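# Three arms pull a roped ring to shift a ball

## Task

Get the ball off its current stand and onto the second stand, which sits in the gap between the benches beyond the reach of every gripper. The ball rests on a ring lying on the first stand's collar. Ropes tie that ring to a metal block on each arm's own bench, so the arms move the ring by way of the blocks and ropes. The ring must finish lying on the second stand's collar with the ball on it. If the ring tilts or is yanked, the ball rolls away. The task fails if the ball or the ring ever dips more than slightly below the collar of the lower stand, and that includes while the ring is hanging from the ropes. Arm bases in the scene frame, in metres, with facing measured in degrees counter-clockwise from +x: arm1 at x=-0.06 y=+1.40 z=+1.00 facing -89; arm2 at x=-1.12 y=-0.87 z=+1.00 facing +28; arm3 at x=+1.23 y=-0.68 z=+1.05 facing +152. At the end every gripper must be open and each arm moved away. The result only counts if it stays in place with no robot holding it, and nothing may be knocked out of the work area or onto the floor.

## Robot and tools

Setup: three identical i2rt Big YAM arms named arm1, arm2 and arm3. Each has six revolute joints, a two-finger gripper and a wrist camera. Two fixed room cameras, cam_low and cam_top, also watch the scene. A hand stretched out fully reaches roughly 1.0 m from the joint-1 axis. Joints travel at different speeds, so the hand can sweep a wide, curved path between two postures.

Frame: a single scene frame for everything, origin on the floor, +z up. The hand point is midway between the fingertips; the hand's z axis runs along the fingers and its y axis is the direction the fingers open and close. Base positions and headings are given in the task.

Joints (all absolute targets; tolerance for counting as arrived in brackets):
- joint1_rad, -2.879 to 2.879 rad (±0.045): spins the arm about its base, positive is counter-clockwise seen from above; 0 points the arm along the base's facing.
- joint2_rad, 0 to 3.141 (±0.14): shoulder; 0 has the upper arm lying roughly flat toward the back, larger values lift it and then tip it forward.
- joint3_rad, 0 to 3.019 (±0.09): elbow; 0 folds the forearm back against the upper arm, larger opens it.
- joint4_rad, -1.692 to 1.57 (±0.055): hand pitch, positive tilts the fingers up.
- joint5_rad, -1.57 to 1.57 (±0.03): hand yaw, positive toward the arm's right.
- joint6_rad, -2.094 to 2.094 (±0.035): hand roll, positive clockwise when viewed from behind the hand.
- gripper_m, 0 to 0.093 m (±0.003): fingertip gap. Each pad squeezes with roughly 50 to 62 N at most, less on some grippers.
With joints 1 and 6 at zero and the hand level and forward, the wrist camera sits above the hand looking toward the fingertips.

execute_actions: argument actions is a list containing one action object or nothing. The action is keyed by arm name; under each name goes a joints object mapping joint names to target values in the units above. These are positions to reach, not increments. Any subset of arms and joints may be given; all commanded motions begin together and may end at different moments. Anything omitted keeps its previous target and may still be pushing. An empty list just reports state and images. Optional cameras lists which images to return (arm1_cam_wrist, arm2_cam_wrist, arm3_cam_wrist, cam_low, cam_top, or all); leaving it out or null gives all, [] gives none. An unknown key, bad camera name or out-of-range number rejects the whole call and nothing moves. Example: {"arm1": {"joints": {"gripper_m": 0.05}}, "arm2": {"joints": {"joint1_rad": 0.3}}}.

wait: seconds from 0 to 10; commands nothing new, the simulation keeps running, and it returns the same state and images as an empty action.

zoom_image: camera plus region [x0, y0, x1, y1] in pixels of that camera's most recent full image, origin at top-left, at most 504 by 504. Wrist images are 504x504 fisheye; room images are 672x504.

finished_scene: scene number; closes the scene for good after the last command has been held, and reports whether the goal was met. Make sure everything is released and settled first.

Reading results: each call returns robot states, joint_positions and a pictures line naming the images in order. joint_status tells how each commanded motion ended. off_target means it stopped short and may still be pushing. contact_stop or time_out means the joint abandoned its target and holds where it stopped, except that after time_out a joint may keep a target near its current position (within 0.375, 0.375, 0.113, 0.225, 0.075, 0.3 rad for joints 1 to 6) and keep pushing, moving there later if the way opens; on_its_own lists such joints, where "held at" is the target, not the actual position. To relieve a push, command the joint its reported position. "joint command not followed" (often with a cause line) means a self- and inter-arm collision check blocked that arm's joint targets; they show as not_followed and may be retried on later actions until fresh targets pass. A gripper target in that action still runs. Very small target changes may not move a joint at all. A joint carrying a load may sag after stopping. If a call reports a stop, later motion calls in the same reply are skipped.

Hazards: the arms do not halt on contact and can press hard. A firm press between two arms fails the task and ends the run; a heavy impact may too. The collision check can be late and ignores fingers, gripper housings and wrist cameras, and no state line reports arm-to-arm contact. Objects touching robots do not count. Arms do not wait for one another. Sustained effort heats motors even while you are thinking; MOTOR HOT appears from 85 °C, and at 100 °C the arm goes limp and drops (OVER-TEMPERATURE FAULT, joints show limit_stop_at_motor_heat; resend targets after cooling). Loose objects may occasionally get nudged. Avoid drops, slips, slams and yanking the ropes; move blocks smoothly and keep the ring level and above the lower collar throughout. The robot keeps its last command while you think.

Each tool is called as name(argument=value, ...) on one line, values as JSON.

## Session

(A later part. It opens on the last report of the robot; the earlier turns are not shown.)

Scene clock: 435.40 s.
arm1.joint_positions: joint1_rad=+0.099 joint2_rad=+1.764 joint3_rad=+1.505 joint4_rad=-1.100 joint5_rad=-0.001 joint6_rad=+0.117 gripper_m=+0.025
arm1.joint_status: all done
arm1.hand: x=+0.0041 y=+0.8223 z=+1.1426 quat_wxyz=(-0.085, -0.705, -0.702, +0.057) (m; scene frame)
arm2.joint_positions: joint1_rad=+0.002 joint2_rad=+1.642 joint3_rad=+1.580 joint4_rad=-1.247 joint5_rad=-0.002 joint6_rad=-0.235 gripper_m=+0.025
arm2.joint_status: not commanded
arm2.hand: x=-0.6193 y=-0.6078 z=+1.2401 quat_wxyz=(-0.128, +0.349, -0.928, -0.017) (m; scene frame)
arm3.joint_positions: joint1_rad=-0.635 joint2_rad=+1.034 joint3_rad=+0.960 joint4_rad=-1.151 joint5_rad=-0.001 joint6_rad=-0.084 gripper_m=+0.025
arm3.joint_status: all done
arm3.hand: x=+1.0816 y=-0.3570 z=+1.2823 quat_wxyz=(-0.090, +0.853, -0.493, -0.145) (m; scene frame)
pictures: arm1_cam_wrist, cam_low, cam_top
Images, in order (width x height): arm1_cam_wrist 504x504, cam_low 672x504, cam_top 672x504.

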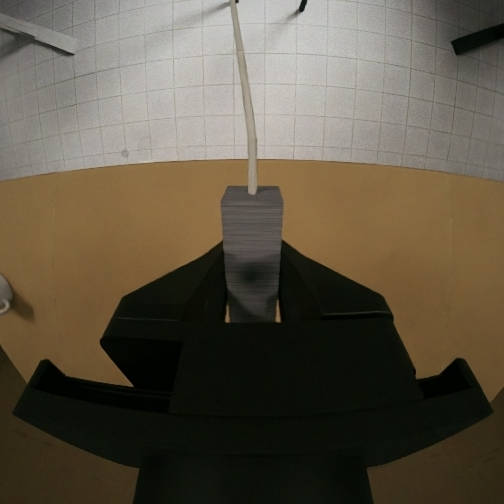

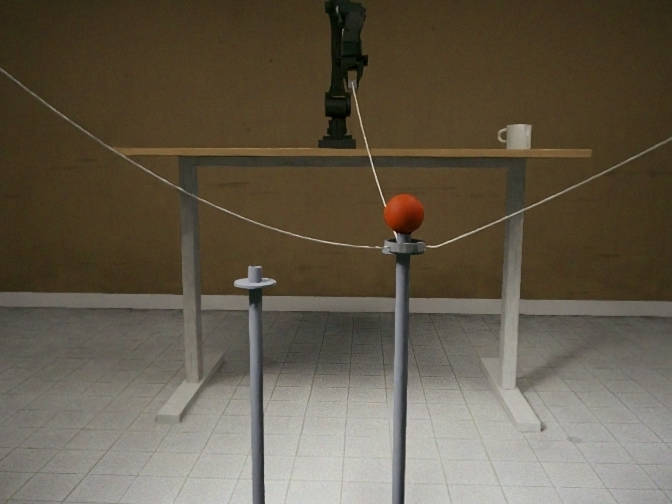

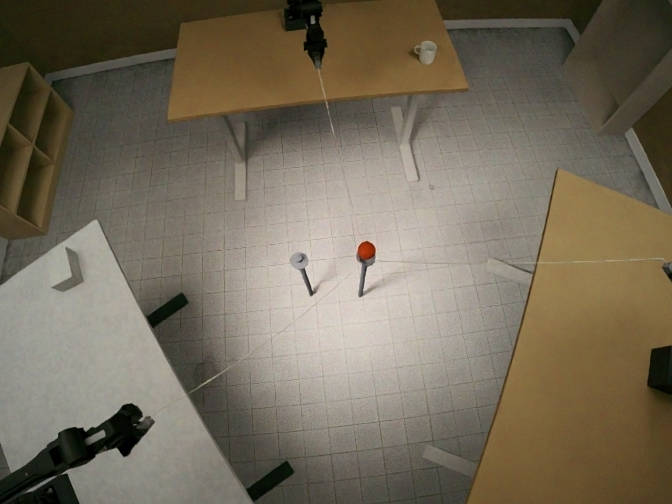

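execute_actions(actions=[{"arm1":{"joints":{"joint2_rad":1.695}},"arm2":{"joints":{"joint2_rad":1.56}},"arm3":{"joints":{"joint2_rad":0.975}}}], cameras=["cam_low","cam_top"])

zoom_image(camera="cam_low", region=[330,170,480,280])

Scene clock: 497.97 s.
arm1.joint_positions: joint1_rad=+0.099 joint2_rad=+1.730 joint3_rad=+1.505 joint4_rad=-1.100 joint5_rad=-0.001 joint6_rad=+0.117 gripper_m=+0.025
arm1.joint_status: all done
arm1.hand: x=+0.0037 y=+0.8232 z=+1.1616 quat_wxyz=(-0.098, -0.703, -0.701, +0.067) (m; scene frame)
arm2.joint_positions: joint1_rad=+0.002 joint2_rad=+1.561 joint3_rad=+1.580 joint4_rad=-1.247 joint5_rad=-0.002 joint6_rad=-0.235 gripper_m=+0.025
arm2.joint_status: all done
arm2.hand: x=-0.6289 y=-0.6126 z=+1.2835 quat_wxyz=(-0.167, +0.347, -0.923, -0.022) (m; scene frame)
arm3.joint_positions: joint1_rad=-0.635 joint2_rad=+0.992 joint3_rad=+0.960 joint4_rad=-1.151 joint5_rad=-0.003 joint6_rad=-0.084 gripper_m=+0.025
arm3.joint_status: all done
arm3.hand: x=+1.0835 y=-0.3610 z=+1.2959 quat_wxyz=(-0.101, +0.850, -0.491, -0.162) (m; scene frame)
pictures: cam_low, cam_top
Images, in order (width x height): cam_low 672x504, cam_top 672x504.

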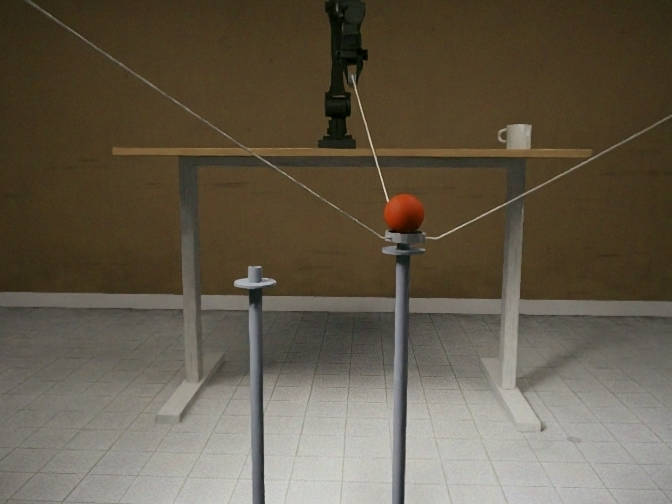

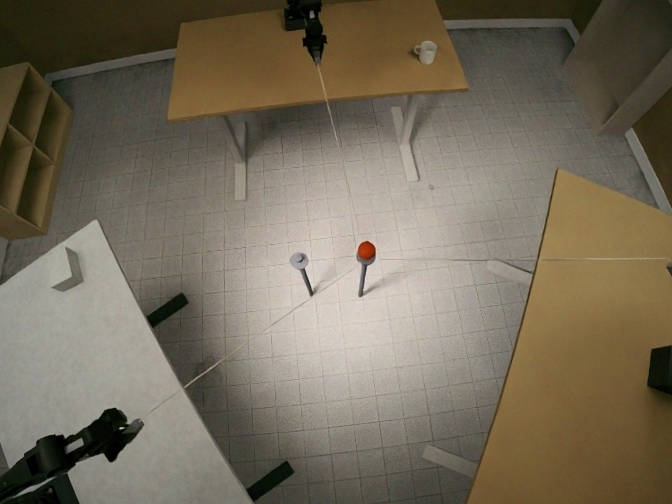

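Region (330, 170, 480, 280) of cam_low's 672x504 image, scaled by 3.360, with more detail than that image has; it fills the top 370 rows of this view, and the rest is white.

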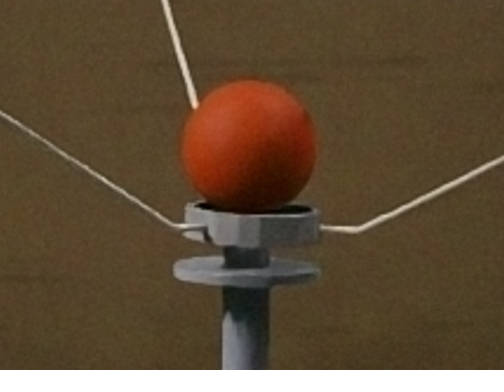

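execute_actions(actions=[], cameras=["cam_low","cam_top"])

zoom_image(camera="cam_low", region=[330,170,480,280])

zoom_image(camera="cam_top", region=[330,225,410,285])

Scene clock: 510.93 s.
arm1.joint_positions: joint1_rad=+0.099 joint2_rad=+1.730 joint3_rad=+1.505 joint4_rad=-1.100 joint5_rad=-0.001 joint6_rad=+0.117 gripper_m=+0.025
arm1.joint_status: all done
arm1.hand: x=+0.0037 y=+0.8232 z=+1.1616 quat_wxyz=(-0.098, -0.703, -0.701, +0.067) (m; scene frame)
arm2.joint_positions: joint1_rad=+0.002 joint2_rad=+1.561 joint3_rad=+1.580 joint4_rad=-1.247 joint5_rad=-0.002 joint6_rad=-0.235 gripper_m=+0.025
arm2.joint_status: all done
arm2.hand: x=-0.6289 y=-0.6126 z=+1.2835 quat_wxyz=(-0.167, +0.347, -0.923, -0.022) (m; scene frame)
arm3.joint_positions: joint1_rad=-0.635 joint2_rad=+0.992 joint3_rad=+0.960 joint4_rad=-1.151 joint5_rad=-0.003 joint6_rad=-0.084 gripper_m=+0.025
arm3.joint_status: all done
arm3.hand: x=+1.0835 y=-0.3610 z=+1.2959 quat_wxyz=(-0.101, +0.850, -0.491, -0.162) (m; scene frame)
pictures: cam_low, cam_top
Images, in order (width x height): cam_low 672x504, cam_top 672x504.

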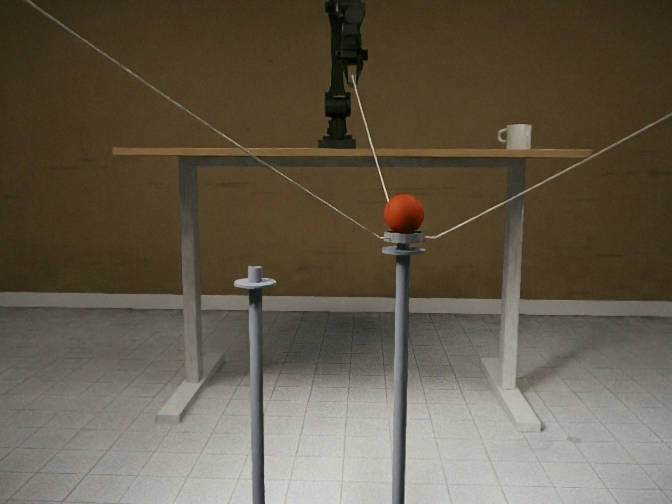

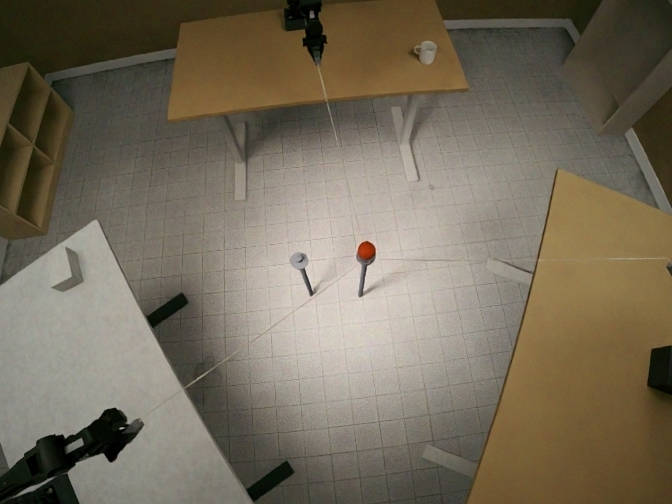

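Region (330, 170, 480, 280) of cam_low's 672x504 image, scaled by 3.360, with more detail than that image has; it fills the top 370 rows of this view, and the rest is white.

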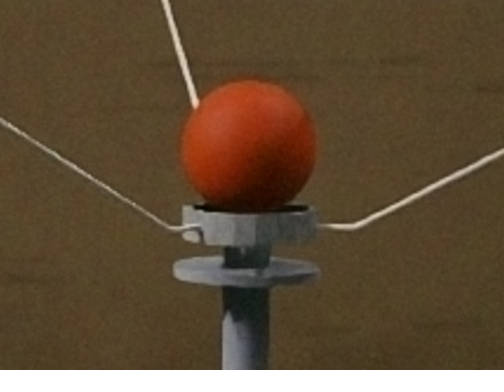

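Region (330, 225, 410, 285) of cam_top's 672x504 image, scaled by 6.300, with more detail than that image has; it fills the top 378 rows of this view, and the rest is white.

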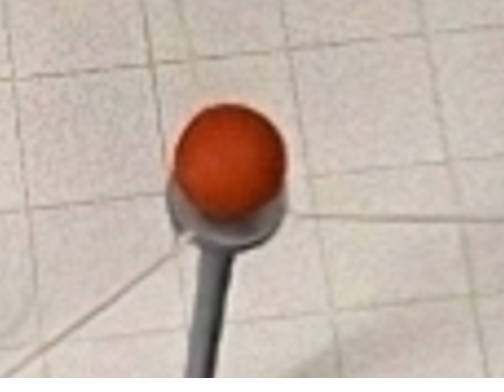

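execute_actions(actions=[{"arm1":{"joints":{"joint2_rad":1.658}},"arm2":{"joints":{"joint2_rad":1.52}},"arm3":{"joints":{"joint2_rad":0.928}}}], cameras=["cam_low","cam_top"])

zoom_image(camera="cam_low", region=[330,170,480,280])

Scene clock: 520.00 s.
arm1.joint_positions: joint1_rad=+0.099 joint2_rad=+1.697 joint3_rad=+1.505 joint4_rad=-1.100 joint5_rad=-0.001 joint6_rad=+0.117 gripper_m=+0.025
arm1.joint_status: all done
arm1.hand: x=+0.0032 y=+0.8246 z=+1.1803 quat_wxyz=(-0.111, -0.702, -0.699, +0.078) (m; scene frame)
arm2.joint_positions: joint1_rad=+0.002 joint2_rad=+1.541 joint3_rad=+1.580 joint4_rad=-1.247 joint5_rad=-0.002 joint6_rad=-0.235 gripper_m=+0.025
arm2.joint_status: all done
arm2.hand: x=-0.6317 y=-0.6140 z=+1.2940 quat_wxyz=(-0.177, +0.346, -0.921, -0.023) (m; scene frame)
arm3.joint_positions: joint1_rad=-0.635 joint2_rad=+0.947 joint3_rad=+0.960 joint4_rad=-1.151 joint5_rad=-0.004 joint6_rad=-0.084 gripper_m=+0.025
arm3.joint_status: all done
arm3.hand: x=+1.0858 y=-0.3660 z=+1.3105 quat_wxyz=(-0.113, +0.846, -0.488, -0.181) (m; scene frame)
pictures: cam_low, cam_top
Images, in order (width x height): cam_low 672x504, cam_top 672x504.

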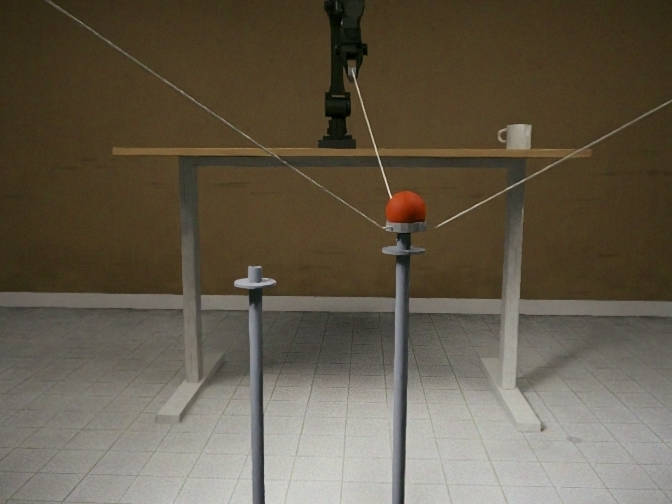

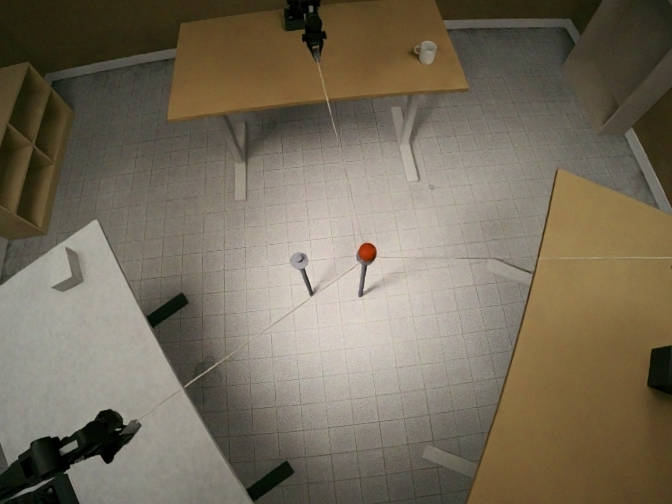

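Region (330, 170, 480, 280) of cam_low's 672x504 image, scaled by 3.360, with more detail than that image has; it fills the top 370 rows of this view, and the rest is white.

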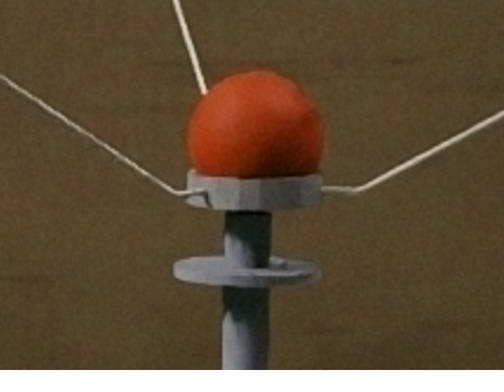

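execute_actions(actions=[{"arm1":{"joints":{"joint2_rad":1.622}},"arm2":{"joints":{"joint2_rad":1.489}},"arm3":{"joints":{"joint2_rad":0.891}}}], cameras=["cam_low","cam_top"])

zoom_image(camera="cam_low", region=[330,150,480,260])

Scene clock: 576.03 s.
arm1.joint_positions: joint1_rad=+0.099 joint2_rad=+1.663 joint3_rad=+1.505 joint4_rad=-1.100 joint5_rad=-0.001 joint6_rad=+0.117 gripper_m=+0.025
arm1.joint_status: all done
arm1.hand: x=+0.0027 y=+0.8267 z=+1.1990 quat_wxyz=(-0.124, -0.700, -0.697, +0.088) (m; scene frame)
arm2.joint_positions: joint1_rad=+0.002 joint2_rad=+1.509 joint3_rad=+1.580 joint4_rad=-1.247 joint5_rad=-0.002 joint6_rad=-0.235 gripper_m=+0.025
arm2.joint_status: all done
arm2.hand: x=-0.6365 y=-0.6166 z=+1.3107 quat_wxyz=(-0.193, +0.345, -0.918, -0.025) (m; scene frame)
arm3.joint_positions: joint1_rad=-0.635 joint2_rad=+0.914 joint3_rad=+0.959 joint4_rad=-1.151 joint5_rad=-0.004 joint6_rad=-0.084 gripper_m=+0.025
arm3.joint_status: all done
arm3.hand: x=+1.0879 y=-0.3701 z=+1.3204 quat_wxyz=(-0.122, +0.843, -0.487, -0.193) (m; scene frame)
pictures: cam_low, cam_top
Images, in order (width x height): cam_low 672x504, cam_top 672x504.

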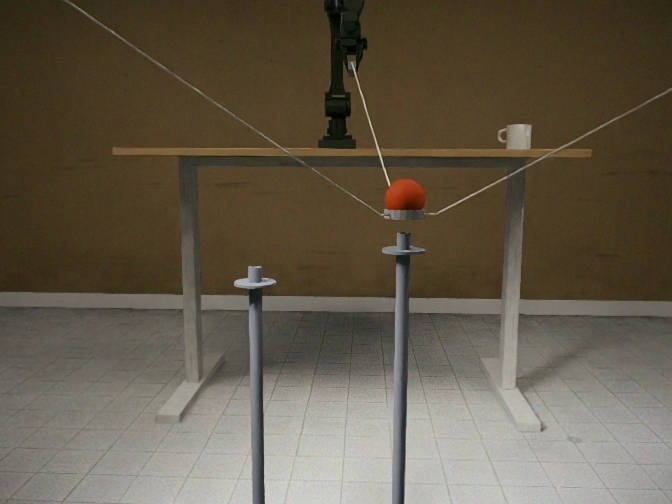

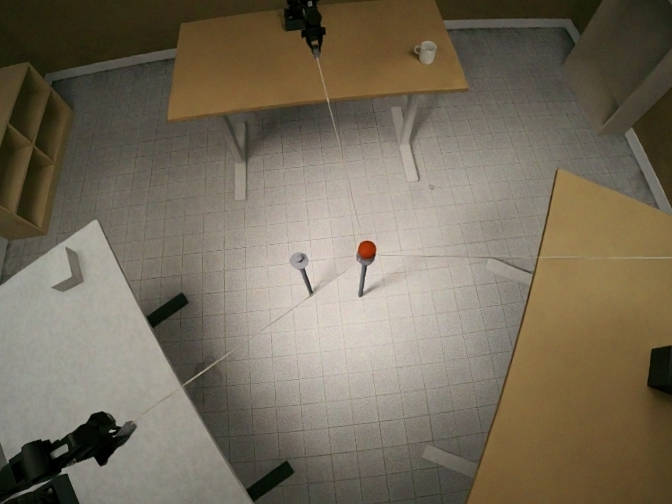

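Region (330, 150, 480, 260) of cam_low's 672x504 image, scaled by 3.360, with more detail than that image has; it fills the top 370 rows of this view, and the rest is white.

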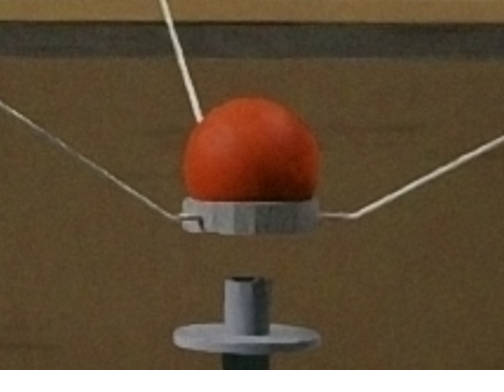

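execute_actions(actions=[{"arm1":{"joints":{"joint1_rad":0.015}},"arm2":{"joints":{"joint1_rad":0.061,"joint2_rad":1.4,"joint3_rad":1.46}},"arm3":{"joints":{"joint1_rad":-0.527,"joint2_rad":1.007,"joint3_rad":1.055}}}], cameras=["cam_low","cam_top"])

zoom_image(camera="cam_low", region=[300,150,450,260])

Scene clock: 685.70 s.
arm1.joint_positions: joint1_rad=+0.012 joint2_rad=+1.663 joint3_rad=+1.505 joint4_rad=-1.100 joint5_rad=-0.001 joint6_rad=+0.117 gripper_m=+0.025
arm1.joint_status: all done
arm1.hand: x=-0.0476 y=+0.8231 z=+1.1982 quat_wxyz=(-0.120, -0.730, -0.666, +0.093) (m; scene frame)
arm2.joint_positions: joint1_rad=+0.069 joint2_rad=+1.412 joint3_rad=+1.469 joint4_rad=-1.247 joint5_rad=-0.002 joint6_rad=-0.235 gripper_m=+0.025
arm2.joint_status: all done
arm2.hand: x=-0.6885 y=-0.6063 z=+1.3063 quat_wxyz=(-0.184, +0.376, -0.908, -0.030) (m; scene frame)
arm3.joint_positions: joint1_rad=-0.526 joint2_rad=+1.026 joint3_rad=+0.995 joint4_rad=-1.153 joint5_rad=-0.006 joint6_rad=-0.084 gripper_m=+0.025
arm3.joint_status: all done
arm3.hand: x=+1.0439 y=-0.3688 z=+1.3019 quat_wxyz=(-0.091, +0.875, -0.444, -0.169) (m; scene frame)
pictures: cam_low, cam_top
Images, in order (width x height): cam_low 672x504, cam_top 672x504.

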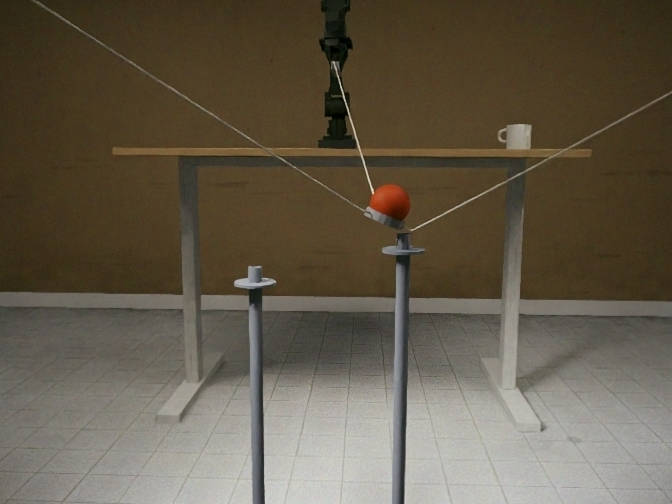

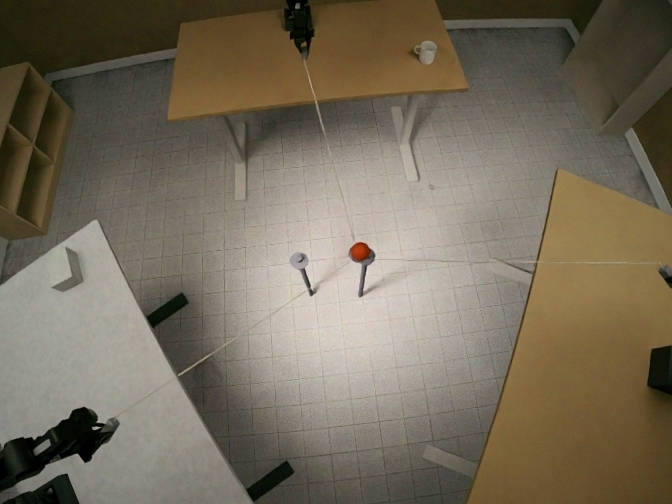

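Region (300, 150, 450, 260) of cam_low's 672x504 image, scaled by 3.360, with more detail than that image has; it fills the top 370 rows of this view, and the rest is white.

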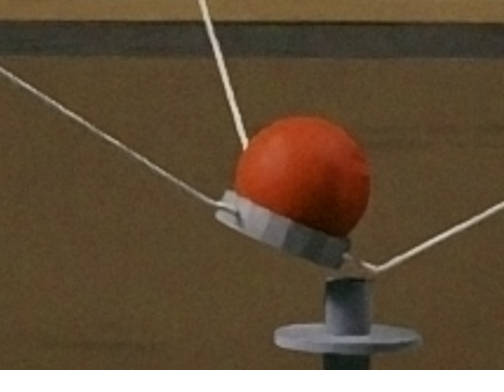

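execute_actions(actions=[], cameras=["cam_low","cam_top"])

zoom_image(camera="cam_low", region=[300,150,450,260])

Scene clock: 692.77 s.
arm1.joint_positions: joint1_rad=+0.012 joint2_rad=+1.663 joint3_rad=+1.505 joint4_rad=-1.100 joint5_rad=-0.001 joint6_rad=+0.117 gripper_m=+0.025
arm1.joint_status: all done
arm1.hand: x=-0.0476 y=+0.8231 z=+1.1982 quat_wxyz=(-0.120, -0.730, -0.666, +0.093) (m; scene frame)
arm2.joint_positions: joint1_rad=+0.069 joint2_rad=+1.412 joint3_rad=+1.469 joint4_rad=-1.247 joint5_rad=-0.002 joint6_rad=-0.235 gripper_m=+0.025
arm2.joint_status: all done
arm2.hand: x=-0.6885 y=-0.6063 z=+1.3063 quat_wxyz=(-0.184, +0.376, -0.908, -0.030) (m; scene frame)
arm3.joint_positions: joint1_rad=-0.526 joint2_rad=+1.026 joint3_rad=+0.995 joint4_rad=-1.153 joint5_rad=-0.006 joint6_rad=-0.084 gripper_m=+0.025
arm3.joint_status: all done
arm3.hand: x=+1.0439 y=-0.3688 z=+1.3019 quat_wxyz=(-0.091, +0.875, -0.444, -0.169) (m; scene frame)
pictures: cam_low, cam_top
Images, in order (width x height): cam_low 672x504, cam_top 672x504.

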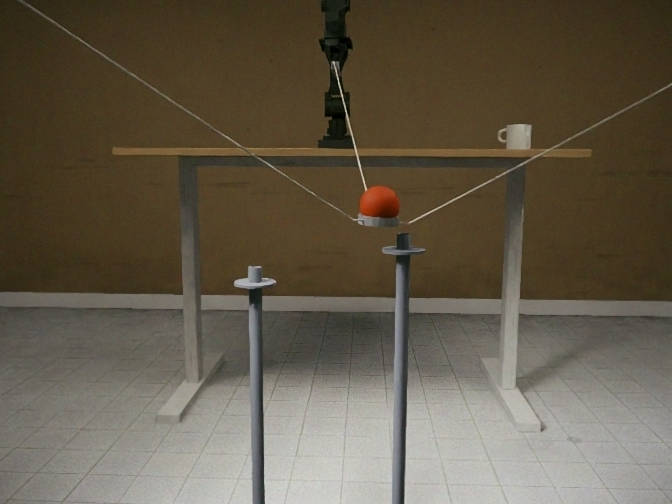

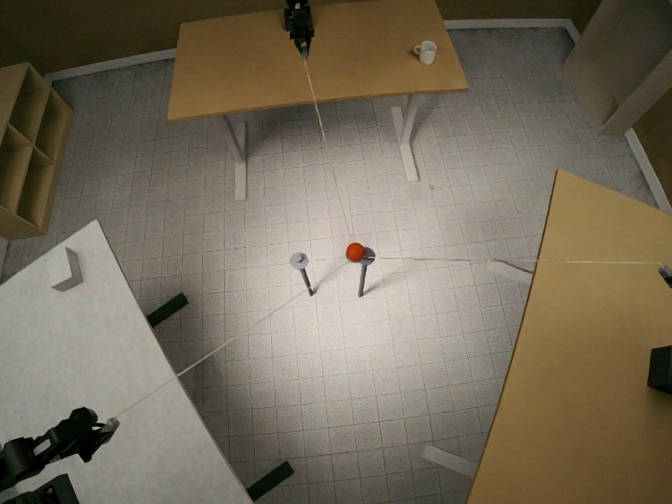

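Region (300, 150, 450, 260) of cam_low's 672x504 image, scaled by 3.360, with more detail than that image has; it fills the top 370 rows of this view, and the rest is white.

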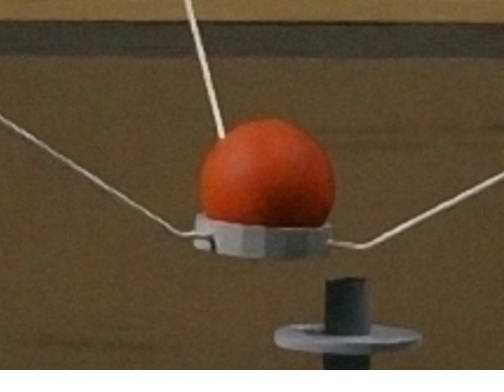

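execute_actions(actions=[{"arm1":{"joints":{"joint1_rad":-0.063,"joint2_rad":1.6}},"arm2":{"joints":{"joint1_rad":0.11,"joint2_rad":1.288,"joint3_rad":1.36}},"arm3":{"joints":{"joint1_rad":-0.444,"joint2_rad":1.107,"joint3_rad":1.168}}}], cameras=["cam_low","cam_top"])

zoom_image(camera="cam_low", region=[290,150,440,260])

Scene clock: 745.10 s.
arm1.joint_positions: joint1_rad=-0.063 joint2_rad=+1.648 joint3_rad=+1.505 joint4_rad=-1.100 joint5_rad=-0.001 joint6_rad=+0.117 gripper_m=+0.025
arm1.joint_status: all done
arm1.hand: x=-0.0905 y=+0.8247 z=+1.2063 quat_wxyz=(-0.121, -0.754, -0.638, +0.103) (m; scene frame)
arm2.joint_positions: joint1_rad=+0.112 joint2_rad=+1.296 joint3_rad=+1.362 joint4_rad=-1.247 joint5_rad=-0.002 joint6_rad=-0.235 gripper_m=+0.025
arm2.joint_status: all done
arm2.hand: x=-0.7357 y=-0.6120 z=+1.3090 quat_wxyz=(-0.188, +0.395, -0.898, -0.035) (m; scene frame)
arm3.joint_positions: joint1_rad=-0.443 joint2_rad=+1.118 joint3_rad=+1.112 joint4_rad=-1.154 joint5_rad=-0.005 joint6_rad=-0.084 gripper_m=+0.025
arm3.joint_status: all done
arm3.hand: x=+0.9964 y=-0.3538 z=+1.3253 quat_wxyz=(-0.091, +0.891, -0.406, -0.183) (m; scene frame)
pictures: cam_low, cam_top
Images, in order (width x height): cam_low 672x504, cam_top 672x504.

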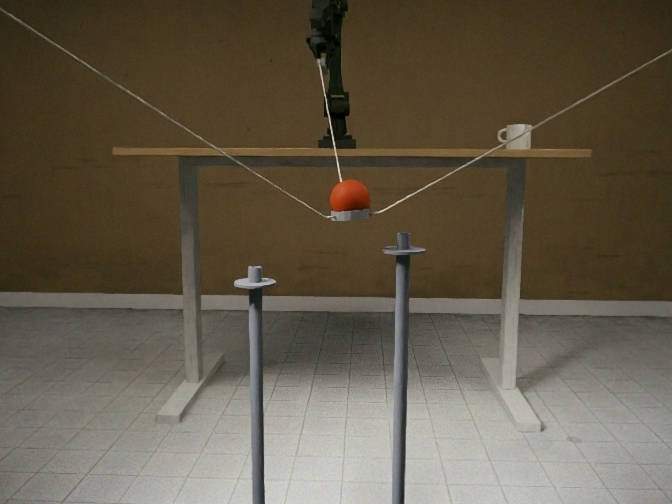

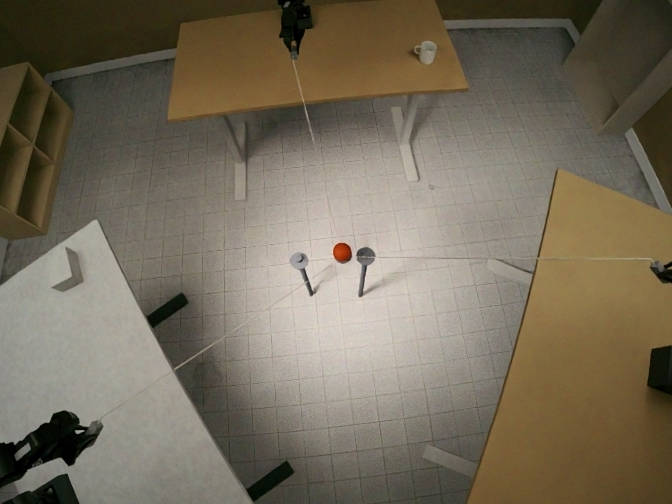

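Region (290, 150, 440, 260) of cam_low's 672x504 image, scaled by 3.360, with more detail than that image has; it fills the top 370 rows of this view, and the rest is white.

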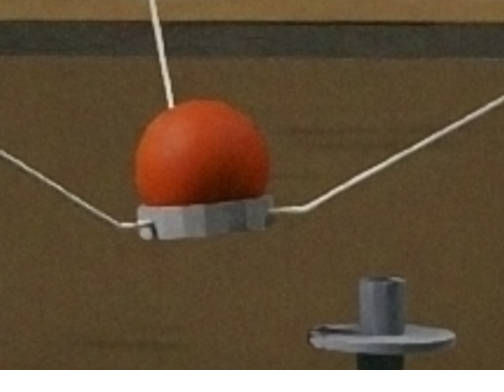

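execute_actions(actions=[{"arm1":{"joints":{"joint1_rad":-0.149,"joint2_rad":1.651}},"arm2":{"joints":{"joint1_rad":0.184,"joint2_rad":1.215,"joint3_rad":1.245}},"arm3":{"joints":{"joint1_rad":-0.368,"joint2_rad":1.25,"joint3_rad":1.242}}}], cameras=["cam_low","cam_top"])

zoom_image(camera="cam_low", region=[240,170,390,290])

Scene clock: 761.97 s.
arm1.joint_positions: joint1_rad=-0.149 joint2_rad=+1.663 joint3_rad=+1.505 joint4_rad=-1.100 joint5_rad=-0.002 joint6_rad=+0.117 gripper_m=+0.025
arm1.joint_status: all done
arm1.hand: x=-0.1401 y=+0.8281 z=+1.1971 quat_wxyz=(-0.111, -0.781, -0.606, +0.102) (m; scene frame)
arm2.joint_positions: joint1_rad=+0.189 joint2_rad=+1.233 joint3_rad=+1.251 joint4_rad=-1.247 joint5_rad=-0.002 joint6_rad=-0.235 gripper_m=+0.025
arm2.joint_status: all done
arm2.hand: x=-0.7835 y=-0.6049 z=+1.2835 quat_wxyz=(-0.164, +0.432, -0.886, -0.037) (m; scene frame)
arm3.joint_positions: joint1_rad=-0.367 joint2_rad=+1.275 joint3_rad=+1.194 joint4_rad=-1.155 joint5_rad=-0.004 joint6_rad=-0.084 gripper_m=+0.025
arm3.joint_status: all done
arm3.hand: x=+0.9461 y=-0.3417 z=+1.3022 quat_wxyz=(-0.067, +0.912, -0.374, -0.154) (m; scene frame)
pictures: cam_low, cam_top
Images, in order (width x height): cam_low 672x504, cam_top 672x504.

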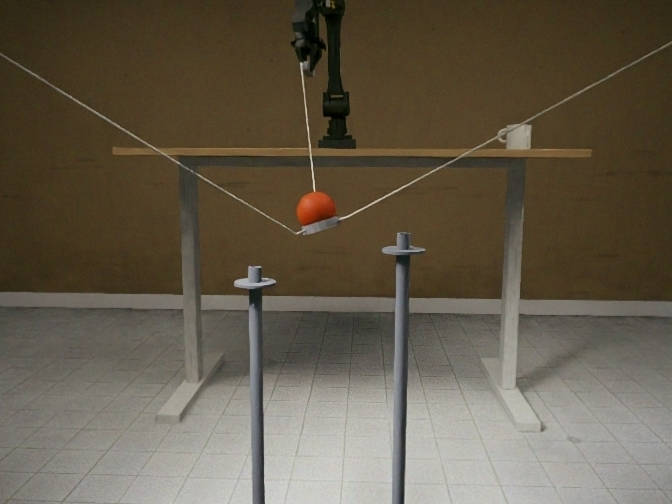

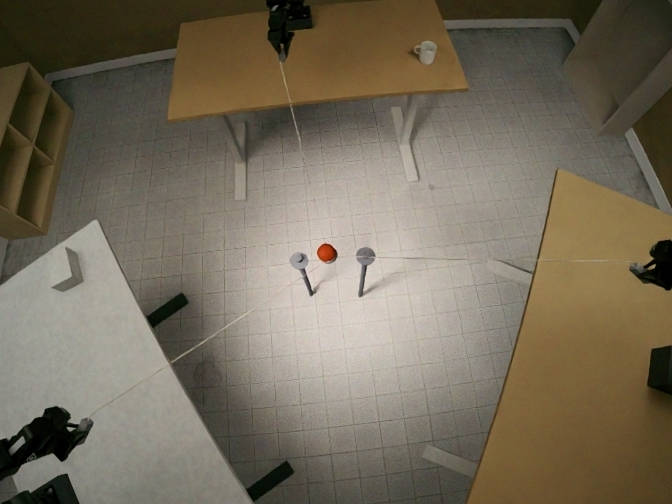

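Region (240, 170, 390, 290) of cam_low's 672x504 image, scaled by 3.360, with more detail than that image has; it fills the top 403 rows of this view, and the rest is white.

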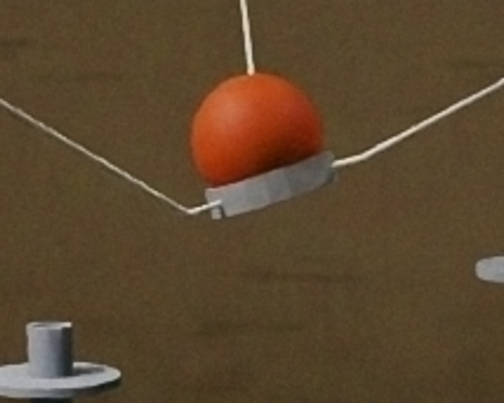

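execute_actions(actions=[], cameras=["cam_low","cam_top"])

zoom_image(camera="cam_low", region=[240,170,390,290])

Scene clock: 768.10 s.
arm1.joint_positions: joint1_rad=-0.149 joint2_rad=+1.663 joint3_rad=+1.505 joint4_rad=-1.100 joint5_rad=-0.002 joint6_rad=+0.117 gripper_m=+0.025
arm1.joint_status: all done
arm1.hand: x=-0.1401 y=+0.8281 z=+1.1971 quat_wxyz=(-0.111, -0.781, -0.606, +0.102) (m; scene frame)
arm2.joint_positions: joint1_rad=+0.189 joint2_rad=+1.233 joint3_rad=+1.251 joint4_rad=-1.247 joint5_rad=-0.002 joint6_rad=-0.235 gripper_m=+0.025
arm2.joint_status: all done
arm2.hand: x=-0.7835 y=-0.6049 z=+1.2835 quat_wxyz=(-0.164, +0.432, -0.886, -0.037) (m; scene frame)
arm3.joint_positions: joint1_rad=-0.367 joint2_rad=+1.275 joint3_rad=+1.194 joint4_rad=-1.155 joint5_rad=-0.004 joint6_rad=-0.084 gripper_m=+0.025
arm3.joint_status: all done
arm3.hand: x=+0.9461 y=-0.3417 z=+1.3022 quat_wxyz=(-0.067, +0.912, -0.374, -0.154) (m; scene frame)
pictures: cam_low, cam_top
Images, in order (width x height): cam_low 672x504, cam_top 672x504.

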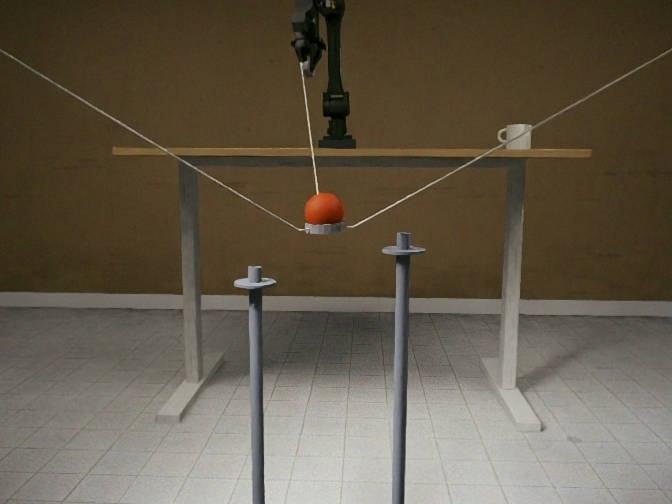

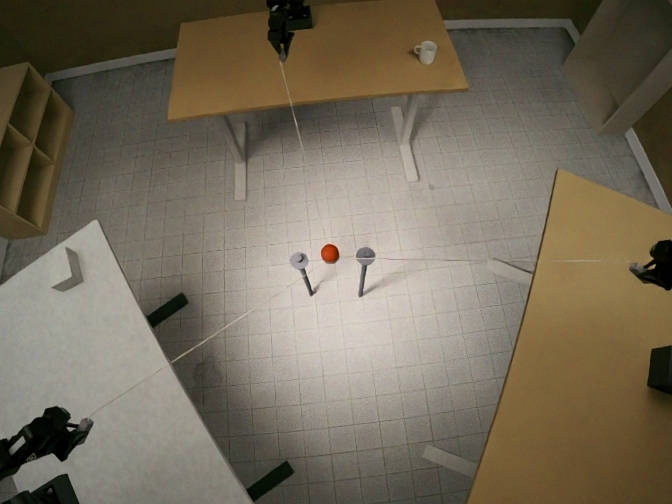

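Region (240, 170, 390, 290) of cam_low's 672x504 image, scaled by 3.360, with more detail than that image has; it fills the top 403 rows of this view, and the rest is white.

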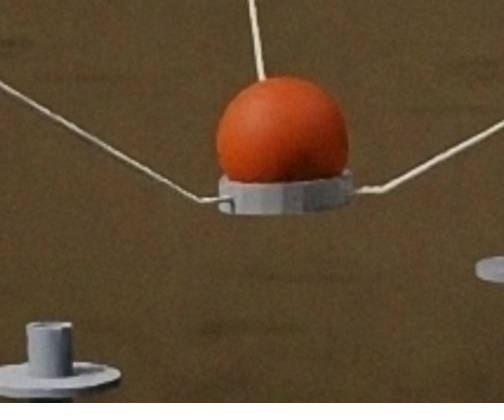

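execute_actions(actions=[], cameras=["cam_low","cam_top"])

zoom_image(camera="cam_low", region=[240,170,390,290])

zoom_image(camera="cam_top", region=[280,225,400,315])

Scene clock: 787.33 s.
arm1.joint_positions: joint1_rad=-0.149 joint2_rad=+1.663 joint3_rad=+1.505 joint4_rad=-1.100 joint5_rad=-0.002 joint6_rad=+0.117 gripper_m=+0.025
arm1.joint_status: all done
arm1.hand: x=-0.1401 y=+0.8281 z=+1.1971 quat_wxyz=(-0.111, -0.781, -0.606, +0.102) (m; scene frame)
arm2.joint_positions: joint1_rad=+0.189 joint2_rad=+1.233 joint3_rad=+1.251 joint4_rad=-1.247 joint5_rad=-0.002 joint6_rad=-0.235 gripper_m=+0.025
arm2.joint_status: all done
arm2.hand: x=-0.7835 y=-0.6049 z=+1.2835 quat_wxyz=(-0.164, +0.432, -0.886, -0.037) (m; scene frame)
arm3.joint_positions: joint1_rad=-0.367 joint2_rad=+1.275 joint3_rad=+1.194 joint4_rad=-1.155 joint5_rad=-0.004 joint6_rad=-0.084 gripper_m=+0.025
arm3.joint_status: all done
arm3.hand: x=+0.9461 y=-0.3417 z=+1.3022 quat_wxyz=(-0.067, +0.912, -0.374, -0.154) (m; scene frame)
pictures: cam_low, cam_top
Images, in order (width x height): cam_low 672x504, cam_top 672x504.

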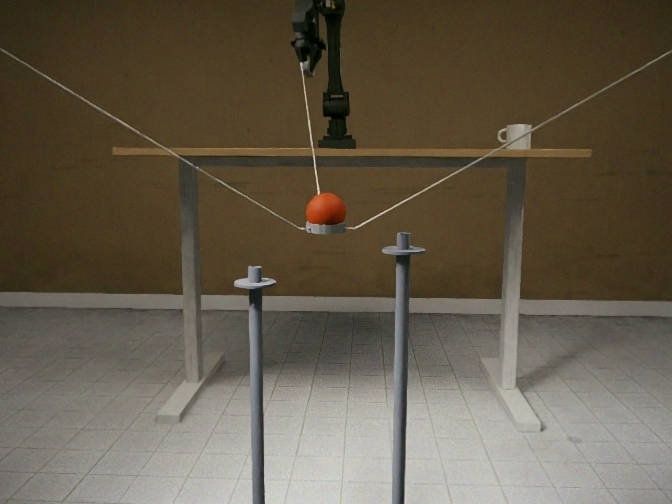

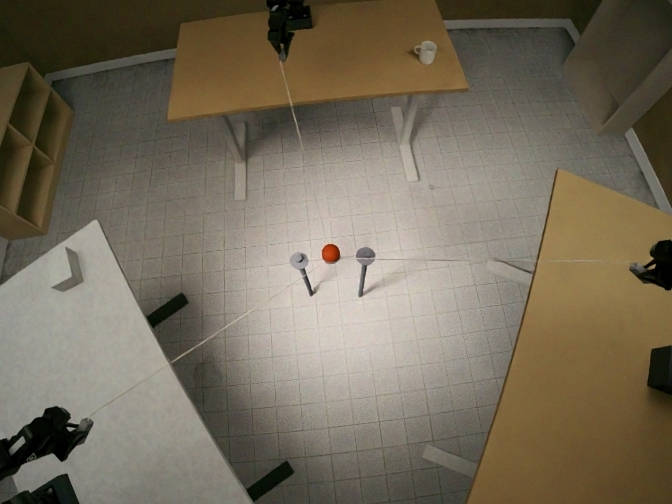

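Region (240, 170, 390, 290) of cam_low's 672x504 image, scaled by 3.360, with more detail than that image has; it fills the top 403 rows of this view, and the rest is white.

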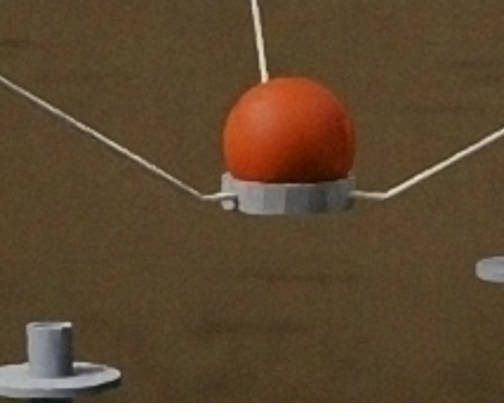

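Region (280, 225, 400, 315) of cam_top's 672x504 image, scaled by 4.200, with more detail than that image has; it fills the top 378 rows of this view, and the rest is white.

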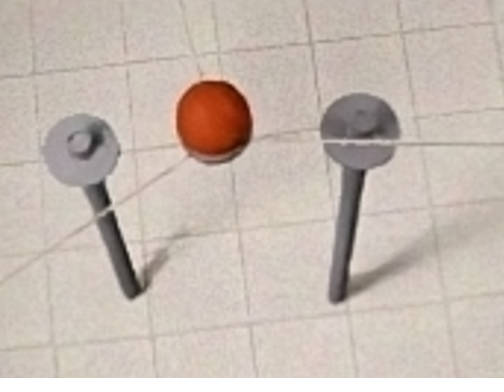

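execute_actions(actions=[{"arm1":{"joints":{"joint1_rad":-0.23,"joint2_rad":1.676}},"arm2":{"joints":{"joint1_rad":0.274,"joint2_rad":1.15,"joint3_rad":1.156}},"arm3":{"joints":{"joint1_rad":-0.31,"joint2_rad":1.39,"joint3_rad":1.342}}}], cameras=["cam_low","cam_top"])

zoom_image(camera="cam_low", region=[220,180,370,300])

Scene clock: 878.47 s.
arm1.joint_positions: joint1_rad=-0.228 joint2_rad=+1.691 joint3_rad=+1.505 joint4_rad=-1.100 joint5_rad=-0.003 joint6_rad=+0.117 gripper_m=+0.025
arm1.joint_status: all done
arm1.hand: x=-0.1848 y=+0.8341 z=+1.1810 quat_wxyz=(-0.097, -0.806, -0.576, +0.096) (m; scene frame)
arm2.joint_positions: joint1_rad=+0.279 joint2_rad=+1.166 joint3_rad=+1.162 joint4_rad=-1.247 joint5_rad=-0.001 joint6_rad=-0.235 gripper_m=+0.025
arm2.joint_status: all done
arm2.hand: x=-0.8303 y=-0.5973 z=+1.2689 quat_wxyz=(-0.152, +0.471, -0.868, -0.041) (m; scene frame)
arm3.joint_positions: joint1_rad=-0.310 joint2_rad=+1.412 joint3_rad=+1.295 joint4_rad=-1.155 joint5_rad=-0.004 joint6_rad=-0.084 gripper_m=+0.025
arm3.joint_status: all done
arm3.hand: x=+0.8977 y=-0.3281 z=+1.2889 quat_wxyz=(-0.055, +0.925, -0.349, -0.140) (m; scene frame)
pictures: cam_low, cam_top
Images, in order (width x height): cam_low 672x504, cam_top 672x504.

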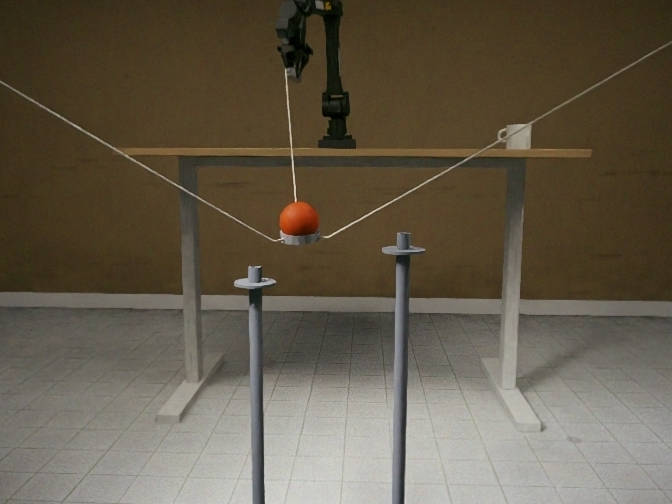

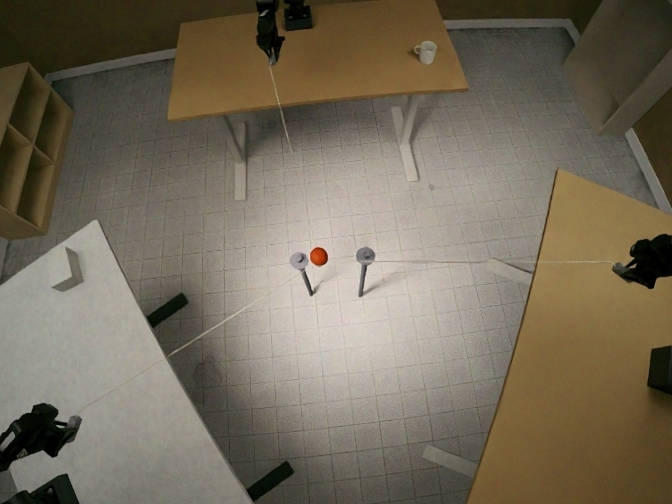

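Region (220, 180, 370, 300) of cam_low's 672x504 image, scaled by 3.360, with more detail than that image has; it fills the top 403 rows of this view, and the rest is white.

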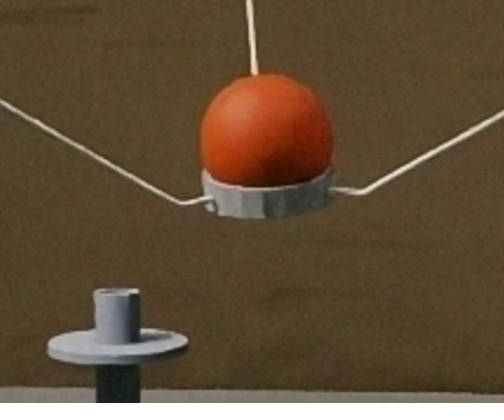

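execute_actions(actions=[], cameras=["cam_low","cam_top"])

zoom_image(camera="cam_low", region=[220,180,370,300])

zoom_image(camera="cam_top", region=[270,230,350,290])

Scene clock: 894.73 s.
arm1.joint_positions: joint1_rad=-0.228 joint2_rad=+1.691 joint3_rad=+1.505 joint4_rad=-1.100 joint5_rad=-0.003 joint6_rad=+0.117 gripper_m=+0.025
arm1.joint_status: all done
arm1.hand: x=-0.1848 y=+0.8341 z=+1.1810 quat_wxyz=(-0.097, -0.806, -0.576, +0.096) (m; scene frame)
arm2.joint_positions: joint1_rad=+0.279 joint2_rad=+1.166 joint3_rad=+1.162 joint4_rad=-1.247 joint5_rad=-0.001 joint6_rad=-0.235 gripper_m=+0.025
arm2.joint_status: all done
arm2.hand: x=-0.8303 y=-0.5973 z=+1.2689 quat_wxyz=(-0.152, +0.471, -0.868, -0.041) (m; scene frame)
arm3.joint_positions: joint1_rad=-0.310 joint2_rad=+1.412 joint3_rad=+1.295 joint4_rad=-1.155 joint5_rad=-0.004 joint6_rad=-0.084 gripper_m=+0.025
arm3.joint_status: all done
arm3.hand: x=+0.8977 y=-0.3281 z=+1.2889 quat_wxyz=(-0.055, +0.925, -0.349, -0.140) (m; scene frame)
pictures: cam_low, cam_top
Images, in order (width x height): cam_low 672x504, cam_top 672x504.

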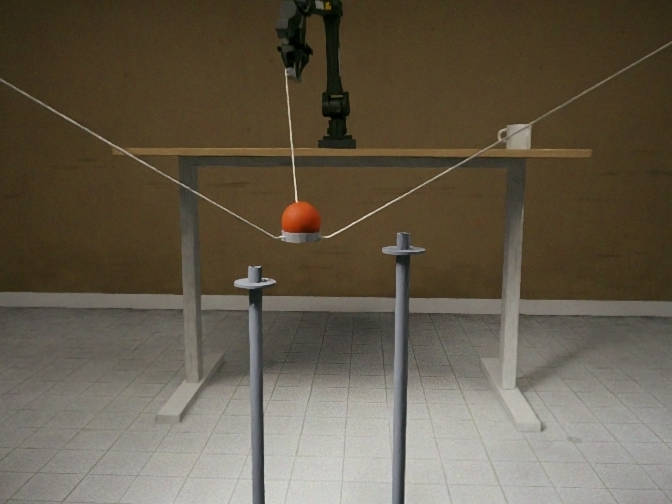

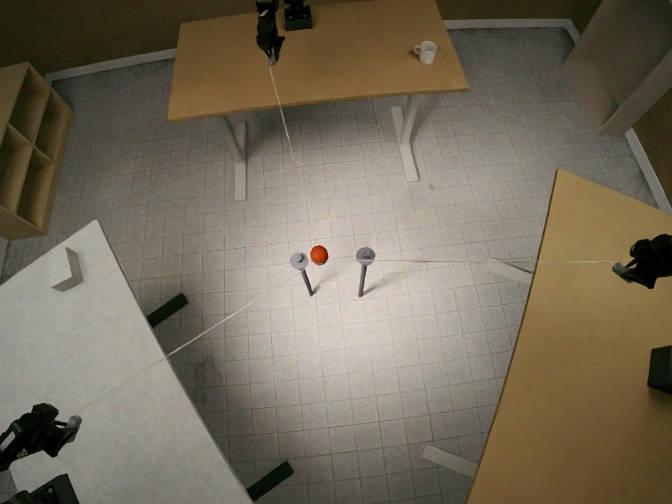

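Region (220, 180, 370, 300) of cam_low's 672x504 image, scaled by 3.360, with more detail than that image has; it fills the top 403 rows of this view, and the rest is white.

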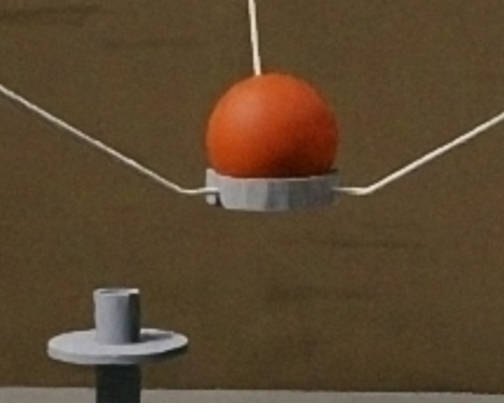

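Region (270, 230, 350, 290) of cam_top's 672x504 image, scaled by 6.300, with more detail than that image has; it fills the top 378 rows of this view, and the rest is white.

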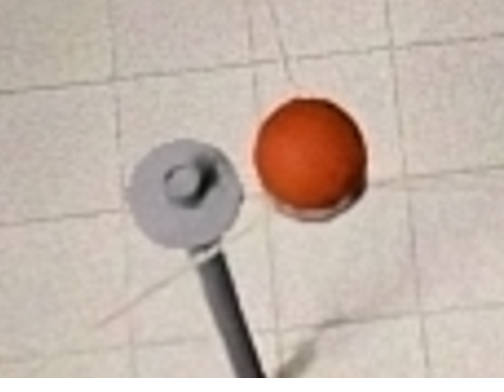

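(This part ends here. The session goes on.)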